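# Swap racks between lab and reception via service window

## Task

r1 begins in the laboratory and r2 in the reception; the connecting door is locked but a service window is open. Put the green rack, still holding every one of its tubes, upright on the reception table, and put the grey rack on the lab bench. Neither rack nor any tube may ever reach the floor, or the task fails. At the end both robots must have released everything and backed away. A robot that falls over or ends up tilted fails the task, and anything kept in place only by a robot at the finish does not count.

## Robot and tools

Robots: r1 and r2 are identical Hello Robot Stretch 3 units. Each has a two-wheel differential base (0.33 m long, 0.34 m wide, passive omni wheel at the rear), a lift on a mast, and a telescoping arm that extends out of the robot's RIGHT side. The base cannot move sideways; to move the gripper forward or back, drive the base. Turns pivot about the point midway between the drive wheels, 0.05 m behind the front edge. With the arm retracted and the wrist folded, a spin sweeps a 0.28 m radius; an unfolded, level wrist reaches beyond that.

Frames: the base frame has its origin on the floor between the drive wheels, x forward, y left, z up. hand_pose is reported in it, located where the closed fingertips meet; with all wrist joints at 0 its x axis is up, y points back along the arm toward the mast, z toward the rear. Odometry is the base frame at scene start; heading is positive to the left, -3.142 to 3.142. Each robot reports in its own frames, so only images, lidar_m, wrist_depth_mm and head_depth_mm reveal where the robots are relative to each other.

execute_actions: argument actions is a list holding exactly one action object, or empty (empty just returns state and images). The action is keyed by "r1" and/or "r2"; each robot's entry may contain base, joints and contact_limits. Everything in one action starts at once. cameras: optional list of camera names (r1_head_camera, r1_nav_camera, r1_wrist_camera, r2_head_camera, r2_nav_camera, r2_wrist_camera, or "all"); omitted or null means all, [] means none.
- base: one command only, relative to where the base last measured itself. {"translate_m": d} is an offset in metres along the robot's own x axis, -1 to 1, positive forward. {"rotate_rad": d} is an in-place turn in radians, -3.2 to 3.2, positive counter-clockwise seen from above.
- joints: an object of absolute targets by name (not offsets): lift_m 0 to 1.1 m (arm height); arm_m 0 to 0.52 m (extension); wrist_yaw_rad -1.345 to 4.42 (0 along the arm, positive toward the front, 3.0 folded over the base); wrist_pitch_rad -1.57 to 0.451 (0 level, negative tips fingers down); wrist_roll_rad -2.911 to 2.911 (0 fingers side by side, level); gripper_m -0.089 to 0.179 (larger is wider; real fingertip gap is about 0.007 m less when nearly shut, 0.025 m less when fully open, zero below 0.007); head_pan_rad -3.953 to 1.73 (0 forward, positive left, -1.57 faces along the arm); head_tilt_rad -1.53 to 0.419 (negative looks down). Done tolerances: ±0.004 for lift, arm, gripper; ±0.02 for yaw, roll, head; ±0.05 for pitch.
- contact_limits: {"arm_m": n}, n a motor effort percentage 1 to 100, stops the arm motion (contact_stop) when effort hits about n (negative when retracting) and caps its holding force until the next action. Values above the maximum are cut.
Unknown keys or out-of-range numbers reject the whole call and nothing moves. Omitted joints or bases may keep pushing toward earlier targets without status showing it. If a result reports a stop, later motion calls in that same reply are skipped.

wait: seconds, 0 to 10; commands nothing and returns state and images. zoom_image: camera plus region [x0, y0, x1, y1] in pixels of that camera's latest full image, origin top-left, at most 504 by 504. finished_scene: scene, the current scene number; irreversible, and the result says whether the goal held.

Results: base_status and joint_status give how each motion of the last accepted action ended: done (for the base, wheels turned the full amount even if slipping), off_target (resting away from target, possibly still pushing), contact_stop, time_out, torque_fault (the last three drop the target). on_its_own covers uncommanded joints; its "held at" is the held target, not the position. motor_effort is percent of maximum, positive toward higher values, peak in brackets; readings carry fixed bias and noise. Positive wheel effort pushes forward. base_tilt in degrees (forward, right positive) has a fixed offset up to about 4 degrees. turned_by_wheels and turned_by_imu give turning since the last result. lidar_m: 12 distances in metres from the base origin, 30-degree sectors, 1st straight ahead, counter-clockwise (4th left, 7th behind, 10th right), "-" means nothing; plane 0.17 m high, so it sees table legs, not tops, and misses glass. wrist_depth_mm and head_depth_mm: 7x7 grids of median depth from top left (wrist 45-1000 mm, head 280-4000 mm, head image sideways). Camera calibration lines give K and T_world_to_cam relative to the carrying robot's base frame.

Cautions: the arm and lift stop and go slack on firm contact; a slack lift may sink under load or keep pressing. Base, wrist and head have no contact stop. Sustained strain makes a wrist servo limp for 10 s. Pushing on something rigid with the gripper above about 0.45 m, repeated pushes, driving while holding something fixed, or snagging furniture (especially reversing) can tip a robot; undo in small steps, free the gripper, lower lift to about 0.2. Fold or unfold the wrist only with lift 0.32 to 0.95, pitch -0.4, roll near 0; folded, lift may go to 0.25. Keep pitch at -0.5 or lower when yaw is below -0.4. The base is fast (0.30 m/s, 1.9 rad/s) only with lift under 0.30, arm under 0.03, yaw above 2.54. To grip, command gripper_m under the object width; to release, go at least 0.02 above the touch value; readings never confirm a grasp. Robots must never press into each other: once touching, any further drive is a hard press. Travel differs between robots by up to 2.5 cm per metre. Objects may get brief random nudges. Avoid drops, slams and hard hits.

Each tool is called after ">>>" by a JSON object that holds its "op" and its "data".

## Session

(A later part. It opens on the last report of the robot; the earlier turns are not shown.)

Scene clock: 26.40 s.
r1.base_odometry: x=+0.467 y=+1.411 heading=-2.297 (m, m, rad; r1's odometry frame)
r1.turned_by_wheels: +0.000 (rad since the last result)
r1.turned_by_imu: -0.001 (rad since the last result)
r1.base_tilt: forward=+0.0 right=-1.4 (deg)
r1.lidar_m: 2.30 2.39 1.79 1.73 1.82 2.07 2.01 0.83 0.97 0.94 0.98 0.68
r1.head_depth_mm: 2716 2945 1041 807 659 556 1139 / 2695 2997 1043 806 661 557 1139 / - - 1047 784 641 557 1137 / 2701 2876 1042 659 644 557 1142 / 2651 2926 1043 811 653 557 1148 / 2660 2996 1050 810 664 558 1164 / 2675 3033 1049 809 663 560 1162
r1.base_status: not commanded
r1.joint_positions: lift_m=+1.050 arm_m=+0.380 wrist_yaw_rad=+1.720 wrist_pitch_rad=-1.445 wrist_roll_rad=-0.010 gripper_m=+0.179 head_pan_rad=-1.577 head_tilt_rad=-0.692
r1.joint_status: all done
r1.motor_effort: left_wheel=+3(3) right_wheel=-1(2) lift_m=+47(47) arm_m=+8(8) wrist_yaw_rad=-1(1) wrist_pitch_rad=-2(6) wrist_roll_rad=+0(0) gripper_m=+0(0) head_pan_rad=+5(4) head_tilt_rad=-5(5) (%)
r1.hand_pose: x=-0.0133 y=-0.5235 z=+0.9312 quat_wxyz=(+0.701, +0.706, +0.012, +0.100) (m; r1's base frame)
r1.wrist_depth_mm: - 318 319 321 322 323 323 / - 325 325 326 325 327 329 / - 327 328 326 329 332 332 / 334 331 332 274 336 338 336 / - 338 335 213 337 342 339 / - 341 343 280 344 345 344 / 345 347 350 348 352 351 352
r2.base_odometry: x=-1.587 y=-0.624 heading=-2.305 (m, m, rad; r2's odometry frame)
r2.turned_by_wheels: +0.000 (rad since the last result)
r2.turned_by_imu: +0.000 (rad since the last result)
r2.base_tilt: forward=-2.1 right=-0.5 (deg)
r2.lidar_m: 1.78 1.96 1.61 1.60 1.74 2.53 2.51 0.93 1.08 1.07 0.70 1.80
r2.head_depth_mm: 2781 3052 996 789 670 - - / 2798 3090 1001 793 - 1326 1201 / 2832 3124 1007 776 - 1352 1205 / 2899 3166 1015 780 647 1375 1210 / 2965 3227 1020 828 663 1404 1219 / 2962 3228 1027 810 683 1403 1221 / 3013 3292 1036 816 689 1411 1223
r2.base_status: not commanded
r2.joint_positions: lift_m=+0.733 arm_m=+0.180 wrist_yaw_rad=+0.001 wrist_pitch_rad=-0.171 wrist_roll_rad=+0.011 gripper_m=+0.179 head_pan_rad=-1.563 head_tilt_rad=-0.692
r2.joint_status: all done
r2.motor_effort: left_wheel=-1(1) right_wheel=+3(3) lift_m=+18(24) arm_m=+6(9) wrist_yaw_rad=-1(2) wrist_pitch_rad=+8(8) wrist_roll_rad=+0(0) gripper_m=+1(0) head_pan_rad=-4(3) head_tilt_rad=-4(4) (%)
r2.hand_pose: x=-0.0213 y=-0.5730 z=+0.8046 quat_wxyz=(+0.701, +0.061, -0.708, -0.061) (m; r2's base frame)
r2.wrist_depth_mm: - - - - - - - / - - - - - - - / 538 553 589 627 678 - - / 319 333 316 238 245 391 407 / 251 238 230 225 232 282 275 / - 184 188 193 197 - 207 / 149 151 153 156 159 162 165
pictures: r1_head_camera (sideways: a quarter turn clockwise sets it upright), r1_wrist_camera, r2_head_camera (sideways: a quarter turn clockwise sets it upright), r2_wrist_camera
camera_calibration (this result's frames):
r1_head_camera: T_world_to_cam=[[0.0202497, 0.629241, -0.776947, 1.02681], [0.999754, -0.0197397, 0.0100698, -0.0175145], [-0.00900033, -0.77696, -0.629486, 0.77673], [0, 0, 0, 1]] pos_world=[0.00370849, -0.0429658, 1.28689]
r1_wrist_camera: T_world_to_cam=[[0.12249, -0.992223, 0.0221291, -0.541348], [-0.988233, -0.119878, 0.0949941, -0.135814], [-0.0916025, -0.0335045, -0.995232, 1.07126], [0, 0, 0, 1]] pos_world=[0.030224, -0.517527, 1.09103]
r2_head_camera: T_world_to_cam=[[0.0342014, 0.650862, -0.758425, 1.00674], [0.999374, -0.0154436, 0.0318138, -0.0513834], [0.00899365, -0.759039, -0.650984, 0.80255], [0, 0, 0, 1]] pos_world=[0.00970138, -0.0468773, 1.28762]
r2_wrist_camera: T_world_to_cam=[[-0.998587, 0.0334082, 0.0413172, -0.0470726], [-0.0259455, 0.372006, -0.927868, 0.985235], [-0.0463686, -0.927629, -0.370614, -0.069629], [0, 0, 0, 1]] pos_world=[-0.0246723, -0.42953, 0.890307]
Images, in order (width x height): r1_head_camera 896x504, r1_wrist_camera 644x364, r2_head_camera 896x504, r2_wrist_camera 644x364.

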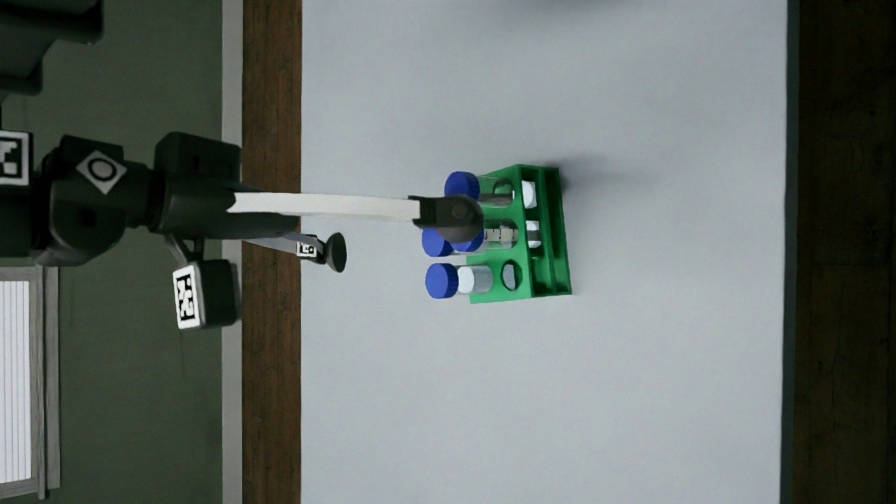

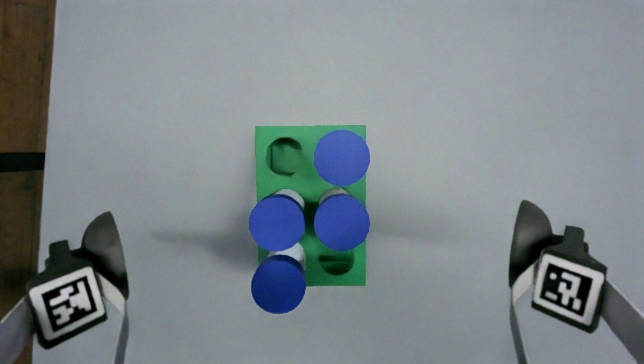

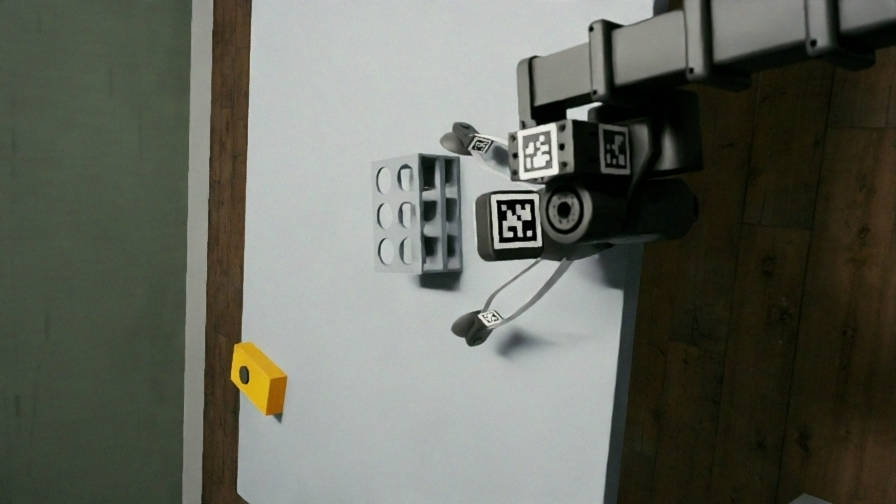

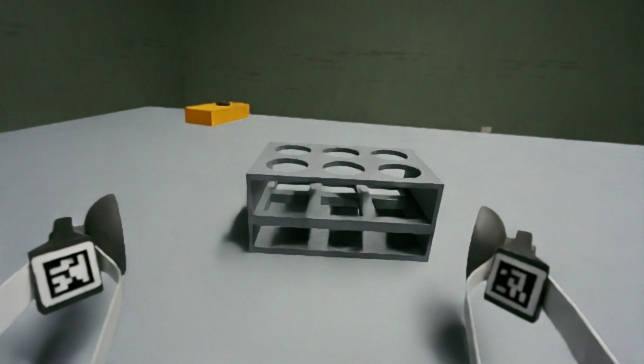

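>>> {"op": "execute_actions", "data": {"actions": [{"r1":{"joints":{"arm_m":0.376,"lift_m":0.923}},"r2":{"base":{"translate_m":-0.024}}}], "cameras": ["r1_wrist_camera"]}}

>>> {"op": "execute_actions", "data": {"actions": [{"r1":{"joints":{"gripper_m":0.045}},"r2":{"joints":{"arm_m":0.257}}}], "cameras": ["r1_head_camera","r1_wrist_camera"]}}

>>> {"op": "execute_actions", "data": {"actions": [{"r1":{"joints":{"lift_m":0.96}},"r2":{"joints":{"gripper_m":0.098}}}], "cameras": ["r1_head_camera","r2_head_camera","r1_wrist_camera","r2_wrist_camera"]}}

Scene clock: 28.70 s.
r1.base_odometry: x=+0.467 y=+1.411 heading=-2.297 (m, m, rad; r1's odometry frame)
r1.turned_by_wheels: +0.000 (rad since the last result)
r1.turned_by_imu: +0.000 (rad since the last result)
r1.base_tilt: forward=-0.1 right=-1.4 (deg)
r1.lidar_m: 2.30 2.38 1.79 1.74 1.82 2.07 2.01 0.83 0.97 0.94 0.98 0.68
r1.head_depth_mm: 2643 2880 - 771 641 556 1136 / 2647 2855 997 805 660 557 1143 / 2625 - - 783 644 558 1145 / 2644 2923 1084 654 643 559 1140 / 2665 2990 1090 810 651 559 1143 / 2627 2963 1048 811 660 560 1161 / 2642 2969 1050 810 664 559 1163
r1.base_status: not commanded
r1.joint_positions: lift_m=+0.923 arm_m=+0.376 wrist_yaw_rad=+1.720 wrist_pitch_rad=-1.445 wrist_roll_rad=-0.010 gripper_m=+0.179 head_pan_rad=-1.577 head_tilt_rad=-0.692
r1.joint_status: all done
r1.motor_effort: left_wheel=+2(3) right_wheel=-2(2) lift_m=+30(43) arm_m=-7(8) wrist_yaw_rad=+0(1) wrist_pitch_rad=-2(2) wrist_roll_rad=+0(0) gripper_m=+0(1) head_pan_rad=+4(4) head_tilt_rad=-3(4) (%)
r1.hand_pose: x=-0.0133 y=-0.5204 z=+0.8047 quat_wxyz=(+0.701, +0.706, +0.012, +0.100) (m; r1's base frame)
r1.wrist_depth_mm: 195 196 197 197 198 198 200 / 199 200 200 200 200 202 201 / 202 202 173 142 82 204 205 / 204 204 175 84 83 207 207 / 206 207 164 147 96 211 211 / - 210 86 94 86 213 213 / 214 213 87 87 87 216 216
r2.base_odometry: x=-1.570 y=-0.606 heading=-2.305 (m, m, rad; r2's odometry frame)
r2.turned_by_wheels: +0.000 (rad since the last result)
r2.turned_by_imu: +0.000 (rad since the last result)
r2.base_tilt: forward=-2.1 right=-0.6 (deg)
r2.lidar_m: 1.81 1.96 1.62 1.61 1.76 2.50 2.49 0.91 1.07 1.07 0.71 0.73
r2.head_depth_mm: 2766 3086 995 788 672 - - / 2844 3029 1002 793 - 1324 1203 / 2845 3135 1005 783 - 1357 1203 / 2898 3167 1015 779 647 1381 1206 / 2915 3226 1021 806 665 1396 1214 / 2963 3236 1031 811 670 1398 1219 / 2990 3275 1037 815 688 1402 1219
r2.base_status: done
r2.joint_positions: lift_m=+0.733 arm_m=+0.180 wrist_yaw_rad=+0.001 wrist_pitch_rad=-0.171 wrist_roll_rad=+0.011 gripper_m=+0.179 head_pan_rad=-1.563 head_tilt_rad=-0.692
r2.joint_status: not commanded
r2.motor_effort: left_wheel=-1(6) right_wheel=+3(5) lift_m=+19(19) arm_m=+7(7) wrist_yaw_rad=-1(0) wrist_pitch_rad=+8(8) wrist_roll_rad=+0(0) gripper_m=+0(0) head_pan_rad=-3(3) head_tilt_rad=-4(4) (%)
r2.hand_pose: x=-0.0213 y=-0.5730 z=+0.8046 quat_wxyz=(+0.701, +0.061, -0.708, -0.061) (m; r2's base frame)
r2.wrist_depth_mm: - - - - - - - / - - - - - - - / 521 551 596 628 676 - - / 323 334 248 237 344 391 411 / 251 238 220 225 245 283 273 / - 183 188 192 197 - 207 / 148 151 153 156 159 161 166
pictures: r1_wrist_camera
camera_calibration (this result's frames):
r1_wrist_camera: T_world_to_cam=[[0.122492, -0.992223, 0.0221316, -0.535502], [-0.988225, -0.119877, 0.0950864, -0.123531], [-0.0916938, -0.0335182, -0.995223, 0.945504], [0, 0, 0, 1]] pos_world=[0.0302151, -0.514454, 0.964585]
Images, in order (width x height): r1_wrist_camera 644x364.

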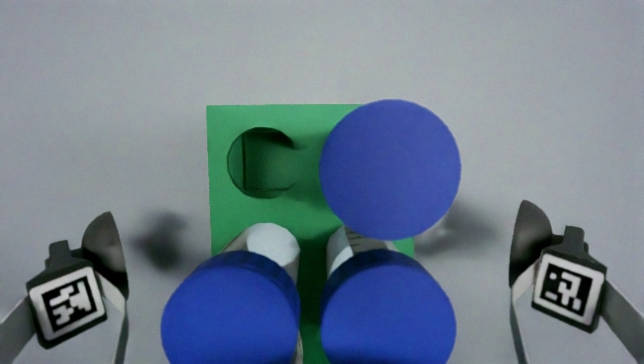

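Scene clock: 30.53 s.
r1.base_odometry: x=+0.467 y=+1.411 heading=-2.297 (m, m, rad; r1's odometry frame)
r1.turned_by_wheels: +0.000 (rad since the last result)
r1.turned_by_imu: +0.000 (rad since the last result)
r1.base_tilt: forward=+0.0 right=-1.4 (deg)
r1.lidar_m: 2.30 2.39 1.78 1.74 1.82 2.07 2.01 0.83 0.97 0.94 0.99 0.68
r1.head_depth_mm: 2604 2907 - 771 641 557 1138 / 2617 2897 996 807 659 558 1139 / 2664 - - 782 659 557 1136 / 2620 2885 1092 661 644 559 1141 / 2679 2972 1093 809 662 559 1142 / 2646 3003 1047 810 662 559 1165 / 2656 2998 1050 816 662 559 1161
r1.base_status: not commanded
r1.joint_positions: lift_m=+0.923 arm_m=+0.376 wrist_yaw_rad=+1.720 wrist_pitch_rad=-1.451 wrist_roll_rad=-0.010 gripper_m=+0.046 head_pan_rad=-1.577 head_tilt_rad=-0.692
r1.joint_status: all done
r1.motor_effort: left_wheel=+3(3) right_wheel=-2(3) lift_m=+33(32) arm_m=-7(7) wrist_yaw_rad=-2(1) wrist_pitch_rad=+0(2) wrist_roll_rad=+0(0) gripper_m=-18(98) head_pan_rad=+4(4) head_tilt_rad=-4(3) (%)
r1.hand_pose: x=-0.0148 y=-0.5206 z=+0.8046 quat_wxyz=(+0.701, +0.706, +0.014, +0.098) (m; r1's base frame)
r1.wrist_depth_mm: 194 196 195 196 197 197 198 / 198 198 198 198 80 201 200 / 200 201 171 140 80 202 204 / 203 204 144 142 81 206 206 / 206 207 82 93 82 209 209 / 210 209 82 83 82 211 213 / 213 213 82 83 83 215 217
r2.base_odometry: x=-1.570 y=-0.606 heading=-2.305 (m, m, rad; r2's odometry frame)
r2.turned_by_wheels: +0.000 (rad since the last result)
r2.turned_by_imu: +0.000 (rad since the last result)
r2.base_tilt: forward=-2.1 right=-0.6 (deg)
r2.lidar_m: 1.81 1.97 1.61 1.61 1.76 2.51 2.49 0.91 1.07 1.07 0.71 0.74
r2.head_depth_mm: 2773 3038 996 789 670 - - / 2840 3077 999 839 - 1347 1198 / 2875 3089 1010 813 621 1354 1209 / 2901 3127 1014 778 648 1392 1207 / 2897 3185 1022 784 665 1394 1219 / 2963 3226 1029 811 671 1397 1216 / 2982 3290 1038 812 688 1400 1229
r2.base_status: not commanded
r2.joint_positions: lift_m=+0.733 arm_m=+0.257 wrist_yaw_rad=+0.001 wrist_pitch_rad=-0.171 wrist_roll_rad=+0.011 gripper_m=+0.179 head_pan_rad=-1.563 head_tilt_rad=-0.692
r2.joint_status: all done
r2.motor_effort: left_wheel=-2(2) right_wheel=+3(3) lift_m=+18(18) arm_m=+7(7) wrist_yaw_rad=-1(1) wrist_pitch_rad=+8(8) wrist_roll_rad=+0(0) gripper_m=+0(0) head_pan_rad=-3(3) head_tilt_rad=-4(4) (%)
r2.hand_pose: x=-0.0213 y=-0.6500 z=+0.8046 quat_wxyz=(+0.701, +0.061, -0.708, -0.061) (m; r2's base frame)
r2.wrist_depth_mm: - - - - - - - / - - - - - - - / 527 538 573 626 - - - / 323 331 198 205 373 386 404 / 249 181 140 153 155 282 272 / - 171 144 155 152 - 206 / 148 148 148 150 148 161 165
pictures: r1_head_camera (sideways: a quarter turn clockwise sets it upright), r1_wrist_camera
camera_calibration (this result's frames):
r1_head_camera: T_world_to_cam=[[0.0202496, 0.629241, -0.776947, 1.02681], [0.999754, -0.0197394, 0.0100698, -0.0175145], [-0.00900014, -0.77696, -0.629486, 0.77673], [0, 0, 0, 1]] pos_world=[0.0037085, -0.0429658, 1.28689]
r1_wrist_camera: T_world_to_cam=[[0.12262, -0.992203, 0.0222922, -0.535618], [-0.98764, -0.119785, 0.101084, -0.129828], [-0.097626, -0.0344116, -0.994628, 0.944202], [0, 0, 0, 1]] pos_world=[0.0296333, -0.514502, 0.964194]
Images, in order (width x height): r1_head_camera 896x504, r1_wrist_camera 644x364.

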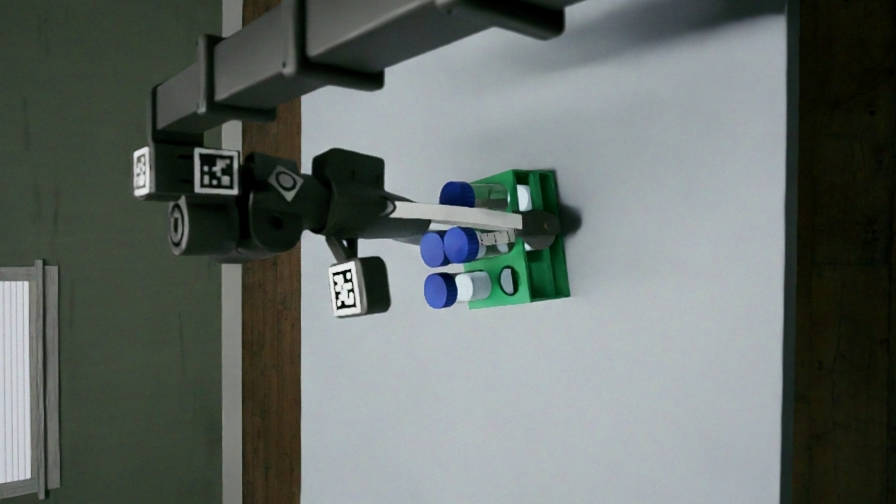

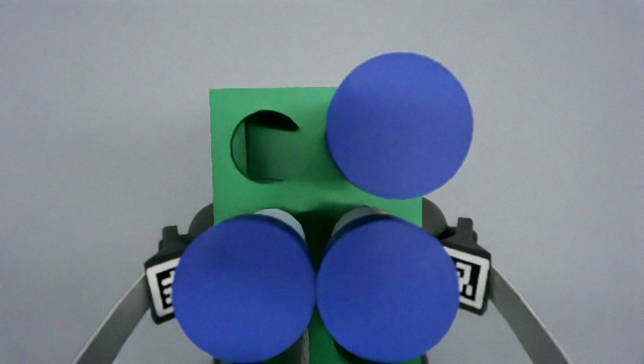

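Scene clock: 31.83 s.
r1.base_odometry: x=+0.467 y=+1.411 heading=-2.297 (m, m, rad; r1's odometry frame)
r1.turned_by_wheels: +0.000 (rad since the last result)
r1.turned_by_imu: +0.000 (rad since the last result)
r1.base_tilt: forward=-0.1 right=-1.3 (deg)
r1.lidar_m: 2.30 2.38 1.79 1.74 1.82 2.06 2.01 0.83 0.97 0.94 0.99 0.68
r1.head_depth_mm: 2642 - 961 806 660 556 1143 / 2600 3046 1038 807 661 557 1138 / 2600 - 961 782 655 559 1138 / 2645 3014 1923 633 643 558 1145 / 2660 3013 1051 785 661 558 1143 / 2659 2985 1049 811 663 559 1160 / 2672 2985 1051 812 661 559 1160
r1.base_status: not commanded
r1.joint_positions: lift_m=+0.960 arm_m=+0.376 wrist_yaw_rad=+1.720 wrist_pitch_rad=-1.451 wrist_roll_rad=-0.010 gripper_m=+0.046 head_pan_rad=-1.577 head_tilt_rad=-0.692
r1.joint_status: all done
r1.motor_effort: left_wheel=+3(3) right_wheel=-2(2) lift_m=+50(53) arm_m=-7(7) wrist_yaw_rad=-1(1) wrist_pitch_rad=+0(0) wrist_roll_rad=+0(0) gripper_m=-18(18) head_pan_rad=+4(4) head_tilt_rad=-4(3) (%)
r1.hand_pose: x=-0.0148 y=-0.5206 z=+0.8411 quat_wxyz=(+0.701, +0.706, +0.014, +0.098) (m; r1's base frame)
r1.wrist_depth_mm: 231 230 231 231 231 233 233 / 233 234 235 234 80 236 236 / 236 238 171 141 80 239 241 / 239 241 144 142 81 243 245 / 244 244 82 93 82 247 247 / 246 246 82 83 82 249 251 / 250 252 82 83 83 254 256
r2.base_odometry: x=-1.570 y=-0.606 heading=-2.305 (m, m, rad; r2's odometry frame)
r2.turned_by_wheels: +0.000 (rad since the last result)
r2.turned_by_imu: +0.000 (rad since the last result)
r2.base_tilt: forward=-2.2 right=-0.5 (deg)
r2.lidar_m: 1.81 1.97 1.62 1.61 1.76 2.50 2.49 0.91 1.07 1.07 0.71 0.73
r2.head_depth_mm: 2780 3043 995 787 668 - - / 2811 3080 1003 841 - 1356 1201 / 2844 3106 1008 816 622 1354 1206 / 2922 3157 1014 781 647 1397 1213 / 2933 3190 1028 783 666 1394 1215 / 2956 3268 1025 810 670 1404 1221 / 3015 3263 1037 814 689 1408 1224
r2.base_status: not commanded
r2.joint_positions: lift_m=+0.733 arm_m=+0.257 wrist_yaw_rad=+0.000 wrist_pitch_rad=-0.171 wrist_roll_rad=+0.011 gripper_m=+0.099 head_pan_rad=-1.563 head_tilt_rad=-0.692
r2.joint_status: all done
r2.motor_effort: left_wheel=-1(1) right_wheel=+3(3) lift_m=+19(19) arm_m=+5(6) wrist_yaw_rad=+0(1) wrist_pitch_rad=+8(8) wrist_roll_rad=+0(0) gripper_m=-19(94) head_pan_rad=-3(3) head_tilt_rad=-4(4) (%)
r2.hand_pose: x=-0.0215 y=-0.6500 z=+0.8046 quat_wxyz=(+0.701, +0.060, -0.708, -0.061) (m; r2's base frame)
r2.wrist_depth_mm: - - - - - - - / - - - - - - - / 529 546 581 623 - - - / 320 330 199 206 371 390 409 / 231 136 149 154 157 280 273 / - 142 144 156 154 206 206 / 148 147 148 150 152 160 165
pictures: r1_head_camera (sideways: a quarter turn clockwise sets it upright), r1_wrist_camera, r2_head_camera (sideways: a quarter turn clockwise sets it upright), r2_wrist_camera
camera_calibration (this result's frames):
r1_head_camera: T_world_to_cam=[[0.0202496, 0.629241, -0.776947, 1.02681], [0.999754, -0.0197394, 0.0100698, -0.0175145], [-0.00900014, -0.77696, -0.629486, 0.77673], [0, 0, 0, 1]] pos_world=[0.0037085, -0.0429658, 1.28689]
r1_wrist_camera: T_world_to_cam=[[0.12262, -0.992203, 0.0222921, -0.53643], [-0.98764, -0.119785, 0.101084, -0.133511], [-0.097626, -0.0344116, -0.994628, 0.980443], [0, 0, 0, 1]] pos_world=[0.0296333, -0.514502, 1.00063]
r2_head_camera: T_world_to_cam=[[0.0342022, 0.650862, -0.758425, 1.00674], [0.999374, -0.0154447, 0.0318138, -0.0513834], [0.00899274, -0.759039, -0.650983, 0.80255], [0, 0, 0, 1]] pos_world=[0.00970133, -0.0468773, 1.28762]
r2_wrist_camera: T_world_to_cam=[[-0.998561, 0.0341955, 0.0413212, -0.0441865], [-0.0256559, 0.372026, -0.927868, 1.0139], [-0.0471014, -0.927592, -0.370613, -0.141066], [0, 0, 0, 1]] pos_world=[-0.0247549, -0.506537, 0.890307]
Images, in order (width x height): r1_head_camera 896x504, r1_wrist_camera 644x364, r2_head_camera 896x504, r2_wrist_camera 644x364.

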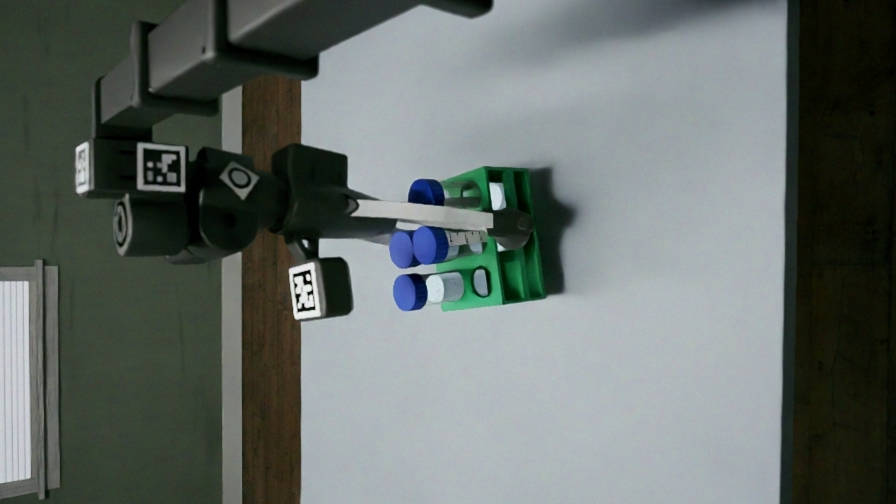

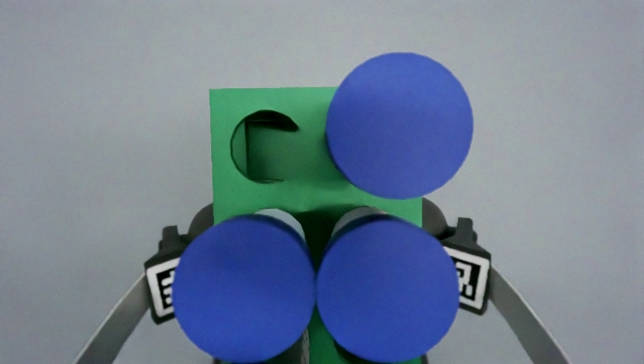

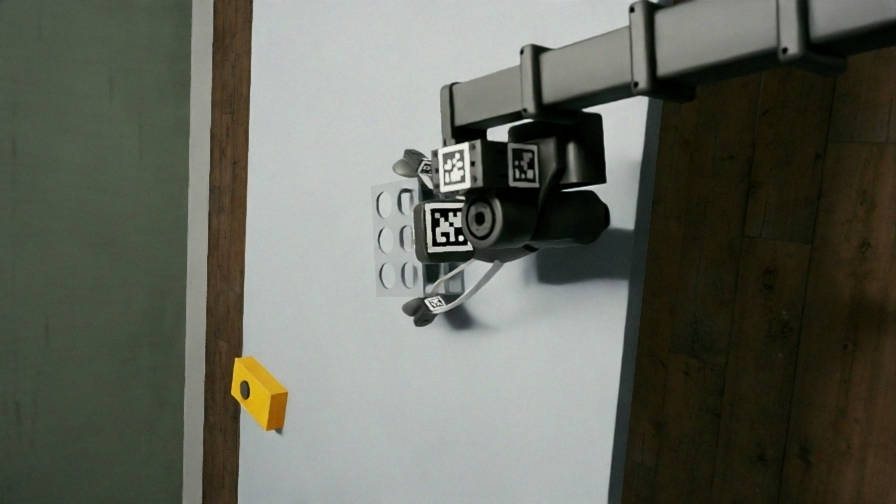

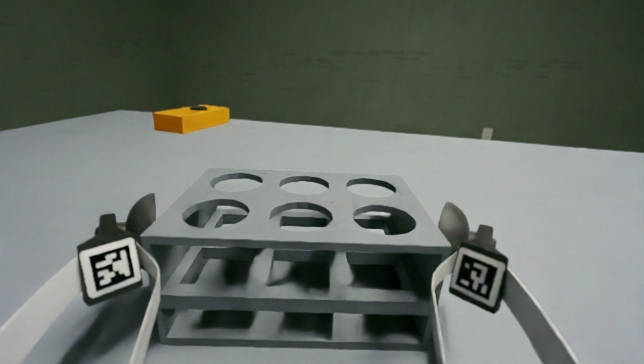

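>>> {"op": "execute_actions", "data": {"actions": [{"r1":{"base":{"translate_m":0.06},"joints":{"lift_m":1.0}},"r2":{"joints":{"lift_m":0.79}}}], "cameras": ["r2_wrist_camera"]}}

>>> {"op": "execute_actions", "data": {"actions": [{"r1":{"base":{"translate_m":1},"joints":{"lift_m":1.1,"arm_m":0.1,"wrist_yaw_rad":0,"head_pan_rad":-0.35,"head_tilt_rad":-0.2}},"r2":{"base":{"translate_m":-1},"joints":{"lift_m":0.98,"arm_m":0.0}}}], "cameras": ["r1_head_camera","r1_wrist_camera","r2_wrist_camera"]}}

Scene clock: 34.43 s.
r1.base_odometry: x=+0.428 y=+1.366 heading=-2.297 (m, m, rad; r1's odometry frame)
r1.turned_by_wheels: +0.000 (rad since the last result)
r1.turned_by_imu: -0.001 (rad since the last result)
r1.base_tilt: forward=+0.0 right=-1.3 (deg)
r1.lidar_m: 2.24 2.33 1.79 1.73 1.82 2.13 2.07 0.88 0.97 0.94 0.99 0.62
r1.head_depth_mm: 2542 - 1042 804 657 556 1140 / 2626 2992 1038 808 660 557 1141 / - - 964 636 660 558 1138 / 2591 2974 963 614 661 558 1163 / 2671 3001 1005 762 661 558 1170 / 2643 2948 1047 810 662 558 1161 / 2652 2986 1047 812 664 561 1168
r1.base_status: done
r1.joint_positions: lift_m=+1.000 arm_m=+0.376 wrist_yaw_rad=+1.720 wrist_pitch_rad=-1.451 wrist_roll_rad=-0.010 gripper_m=+0.046 head_pan_rad=-1.577 head_tilt_rad=-0.692
r1.joint_status: all done
r1.motor_effort: left_wheel=+3(7) right_wheel=-2(6) lift_m=+50(50) arm_m=-7(7) wrist_yaw_rad=-2(0) wrist_pitch_rad=+0(0) wrist_roll_rad=+0(0) gripper_m=-19(18) head_pan_rad=+4(5) head_tilt_rad=-3(4) (%)
r1.hand_pose: x=-0.0148 y=-0.5206 z=+0.8811 quat_wxyz=(+0.701, +0.706, +0.014, +0.098) (m; r1's base frame)
r1.wrist_depth_mm: 269 269 270 271 272 273 271 / 272 274 274 274 80 275 276 / 277 278 171 141 80 283 281 / 279 282 145 142 81 287 285 / 284 285 82 93 82 289 289 / 288 287 82 83 82 295 293 / 294 295 82 83 83 297 298
r2.base_odometry: x=-1.570 y=-0.606 heading=-2.305 (m, m, rad; r2's odometry frame)
r2.turned_by_wheels: +0.000 (rad since the last result)
r2.turned_by_imu: +0.000 (rad since the last result)
r2.base_tilt: forward=-2.1 right=-0.6 (deg)
r2.lidar_m: 1.81 1.97 1.61 1.61 1.76 2.50 2.49 0.91 1.08 1.07 0.71 0.74
r2.head_depth_mm: 2764 3047 994 813 - - 1173 / 2817 3081 1000 - 642 1351 1203 / 2880 3088 1028 - 642 1354 1205 / 2899 3191 1013 760 655 1395 1208 / 2946 3159 1024 783 664 1396 1218 / 2964 3273 1030 810 669 1402 1222 / 2994 3337 1035 815 690 1399 1221
r2.base_status: not commanded
r2.joint_positions: lift_m=+0.790 arm_m=+0.257 wrist_yaw_rad=+0.000 wrist_pitch_rad=-0.177 wrist_roll_rad=+0.011 gripper_m=+0.099 head_pan_rad=-1.563 head_tilt_rad=-0.692
r2.joint_status: all done
r2.motor_effort: left_wheel=-2(1) right_wheel=+3(3) lift_m=+28(23) arm_m=+6(7) wrist_yaw_rad=+0(1) wrist_pitch_rad=+10(10) wrist_roll_rad=+0(0) gripper_m=-19(19) head_pan_rad=-3(3) head_tilt_rad=-4(4) (%)
r2.hand_pose: x=-0.0215 y=-0.6496 z=+0.8597 quat_wxyz=(+0.701, +0.062, -0.708, -0.063) (m; r2's base frame)
r2.wrist_depth_mm: - - - - - - - / - - - - - - - / - - - - - - - / 455 471 476 503 519 552 576 / 328 140 161 160 152 387 388 / 266 141 157 168 150 288 292 / 210 205 153 150 145 228 234
pictures: r2_wrist_camera
camera_calibration (this result's frames):
r2_wrist_camera: T_world_to_cam=[[-0.998561, 0.0339649, 0.0415036, -0.0467829], [-0.0256536, 0.377098, -0.925818, 1.06645], [-0.0470963, -0.92555, -0.375684, -0.114602], [0, 0, 0, 1]] pos_world=[-0.0247547, -0.506637, 0.946225]
Images, in order (width x height): r2_wrist_camera 644x364.

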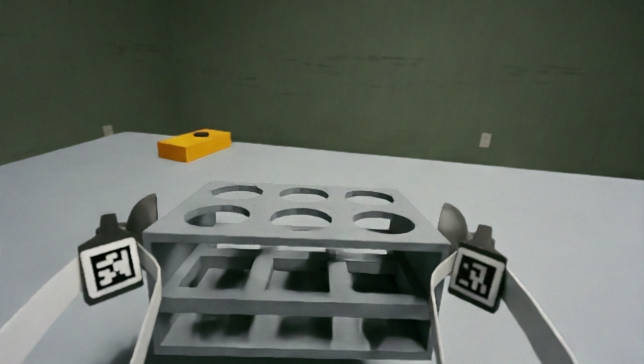

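Scene clock: 45.93 s.
r1.base_odometry: x=-0.237 y=+0.619 heading=-2.297 (m, m, rad; r1's odometry frame)
r1.turned_by_wheels: +0.000 (rad since the last result)
r1.turned_by_imu: -0.002 (rad since the last result)
r1.base_tilt: forward=+0.1 right=-1.5 (deg)
r1.lidar_m: 1.24 1.30 1.75 1.71 1.79 2.50 1.85 0.52 1.05 3.04 1.71 1.28
r1.head_depth_mm: 1275 - - - 1540 1632 1652 / 1237 - - - 1431 1568 1613 / 1191 - - - 1333 1494 1553 / 1152 - - - 1343 1420 1494 / 1118 1224 - 1270 1296 1369 1431 / 1075 1121 1166 1216 1260 1316 1379 / 1045 1087 1125 1174 1226 1276 1336
r1.base_status: done
r1.joint_positions: lift_m=+1.100 arm_m=+0.100 wrist_yaw_rad=+0.001 wrist_pitch_rad=-1.451 wrist_roll_rad=-0.010 gripper_m=+0.046 head_pan_rad=-0.357 head_tilt_rad=-0.211
r1.joint_status: all done
r1.motor_effort: left_wheel=+2(6) right_wheel=-2(2) lift_m=+50(51) arm_m=-7(6) wrist_yaw_rad=-2(4) wrist_pitch_rad=+0(0) wrist_roll_rad=+0(0) gripper_m=-19(19) head_pan_rad=+4(55) head_tilt_rad=+4(30) (%)
r1.hand_pose: x=-0.0216 y=-0.2520 z=+0.9811 quat_wxyz=(+0.532, +0.472, -0.526, -0.467) (m; r1's base frame)
r1.wrist_depth_mm: - - - - - - - / - - - - 80 - 573 / - - 171 140 80 796 583 / - - 144 143 81 - - / - - 82 93 82 - - / - - 82 83 82 - - / - - 82 83 83 - -
r2.base_odometry: x=-0.900 y=+0.136 heading=-2.305 (m, m, rad; r2's odometry frame)
r2.turned_by_wheels: +0.000 (rad since the last result)
r2.turned_by_imu: -0.003 (rad since the last result)
r2.base_tilt: forward=-2.1 right=-0.6 (deg)
r2.lidar_m: 2.79 2.18 1.77 1.76 1.82 1.52 1.51 1.67 2.64 0.33 0.28 1.56
r2.head_depth_mm: 2620 2907 2565 - - - 1180 / 2653 2938 2579 - - - 1167 / 2710 2988 2702 - - - 1166 / 2736 3007 1058 - 1439 1397 1207 / 2767 3041 1024 737 664 579 668 / 2803 3103 1030 776 669 568 524 / 2842 3179 1034 815 671 571 527
r2.base_status: done
r2.joint_positions: lift_m=+0.980 arm_m=+0.000 wrist_yaw_rad=+0.000 wrist_pitch_rad=-0.177 wrist_roll_rad=+0.011 gripper_m=+0.099 head_pan_rad=-1.563 head_tilt_rad=-0.692
r2.joint_status: all done
r2.motor_effort: left_wheel=-1(6) right_wheel=+3(4) lift_m=+28(28) arm_m=-4(5) wrist_yaw_rad=-1(0) wrist_pitch_rad=+10(10) wrist_roll_rad=+0(0) gripper_m=-19(19) head_pan_rad=-3(3) head_tilt_rad=-4(4) (%)
r2.hand_pose: x=-0.0215 y=-0.3933 z=+1.0496 quat_wxyz=(+0.701, +0.062, -0.708, -0.063) (m; r2's base frame)
r2.wrist_depth_mm: - - - - - - - / - - - - - - - / - - - - - - - / - - - - - - - / 675 140 161 161 152 - - / 524 141 157 168 150 - - / 432 417 153 151 145 - -
pictures: r1_head_camera (sideways: a quarter turn clockwise sets it upright), r1_wrist_camera, r2_wrist_camera
camera_calibration (this result's frames):
r1_head_camera: T_world_to_cam=[[-0.180376, 0.0847556, -0.979939, 1.29286], [0.356385, 0.934216, 0.0152016, -0.020279], [0.916763, -0.346494, -0.198716, 0.210532], [0, 0, 0, 1]] pos_world=[0.0474213, -0.0176846, 1.30907]
r1_wrist_camera: T_world_to_cam=[[-0.999427, 0.0254652, 0.0222902, -0.0399849], [0.027594, 0.994495, 0.101084, 0.180567], [-0.0195934, 0.101642, -0.994628, 1.16424], [0, 0, 0, 1]] pos_world=[-0.0221331, -0.296891, 1.14063]
r2_wrist_camera: T_world_to_cam=[[-0.998561, 0.0339458, 0.0415186, -0.0633913], [-0.0256539, 0.377507, -0.925651, 1.14559], [-0.0470956, -0.925384, -0.376093, 0.194427], [0, 0, 0, 1]] pos_world=[-0.0247546, -0.250396, 1.13617]
Images, in order (width x height): r1_head_camera 896x504, r1_wrist_camera 644x364, r2_wrist_camera 644x364.

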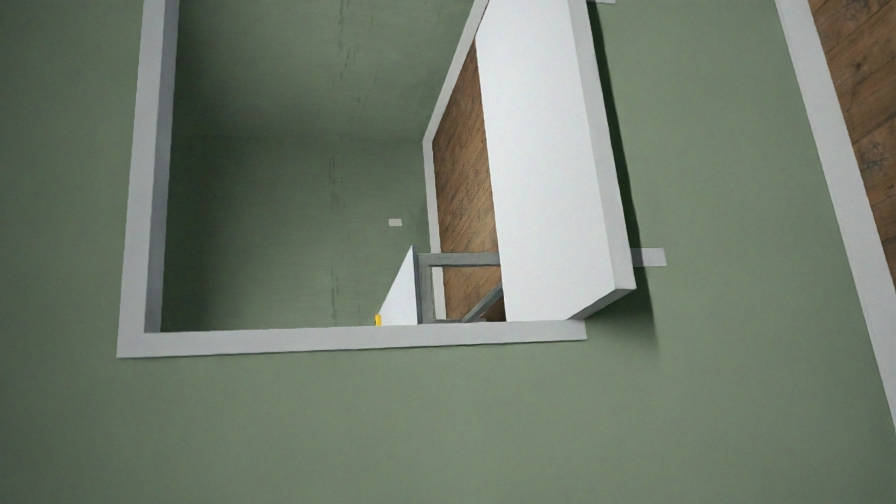

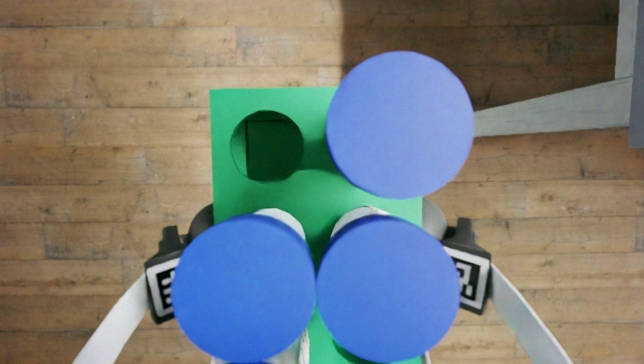

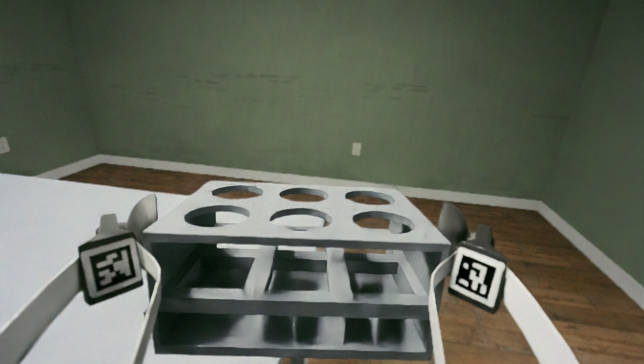

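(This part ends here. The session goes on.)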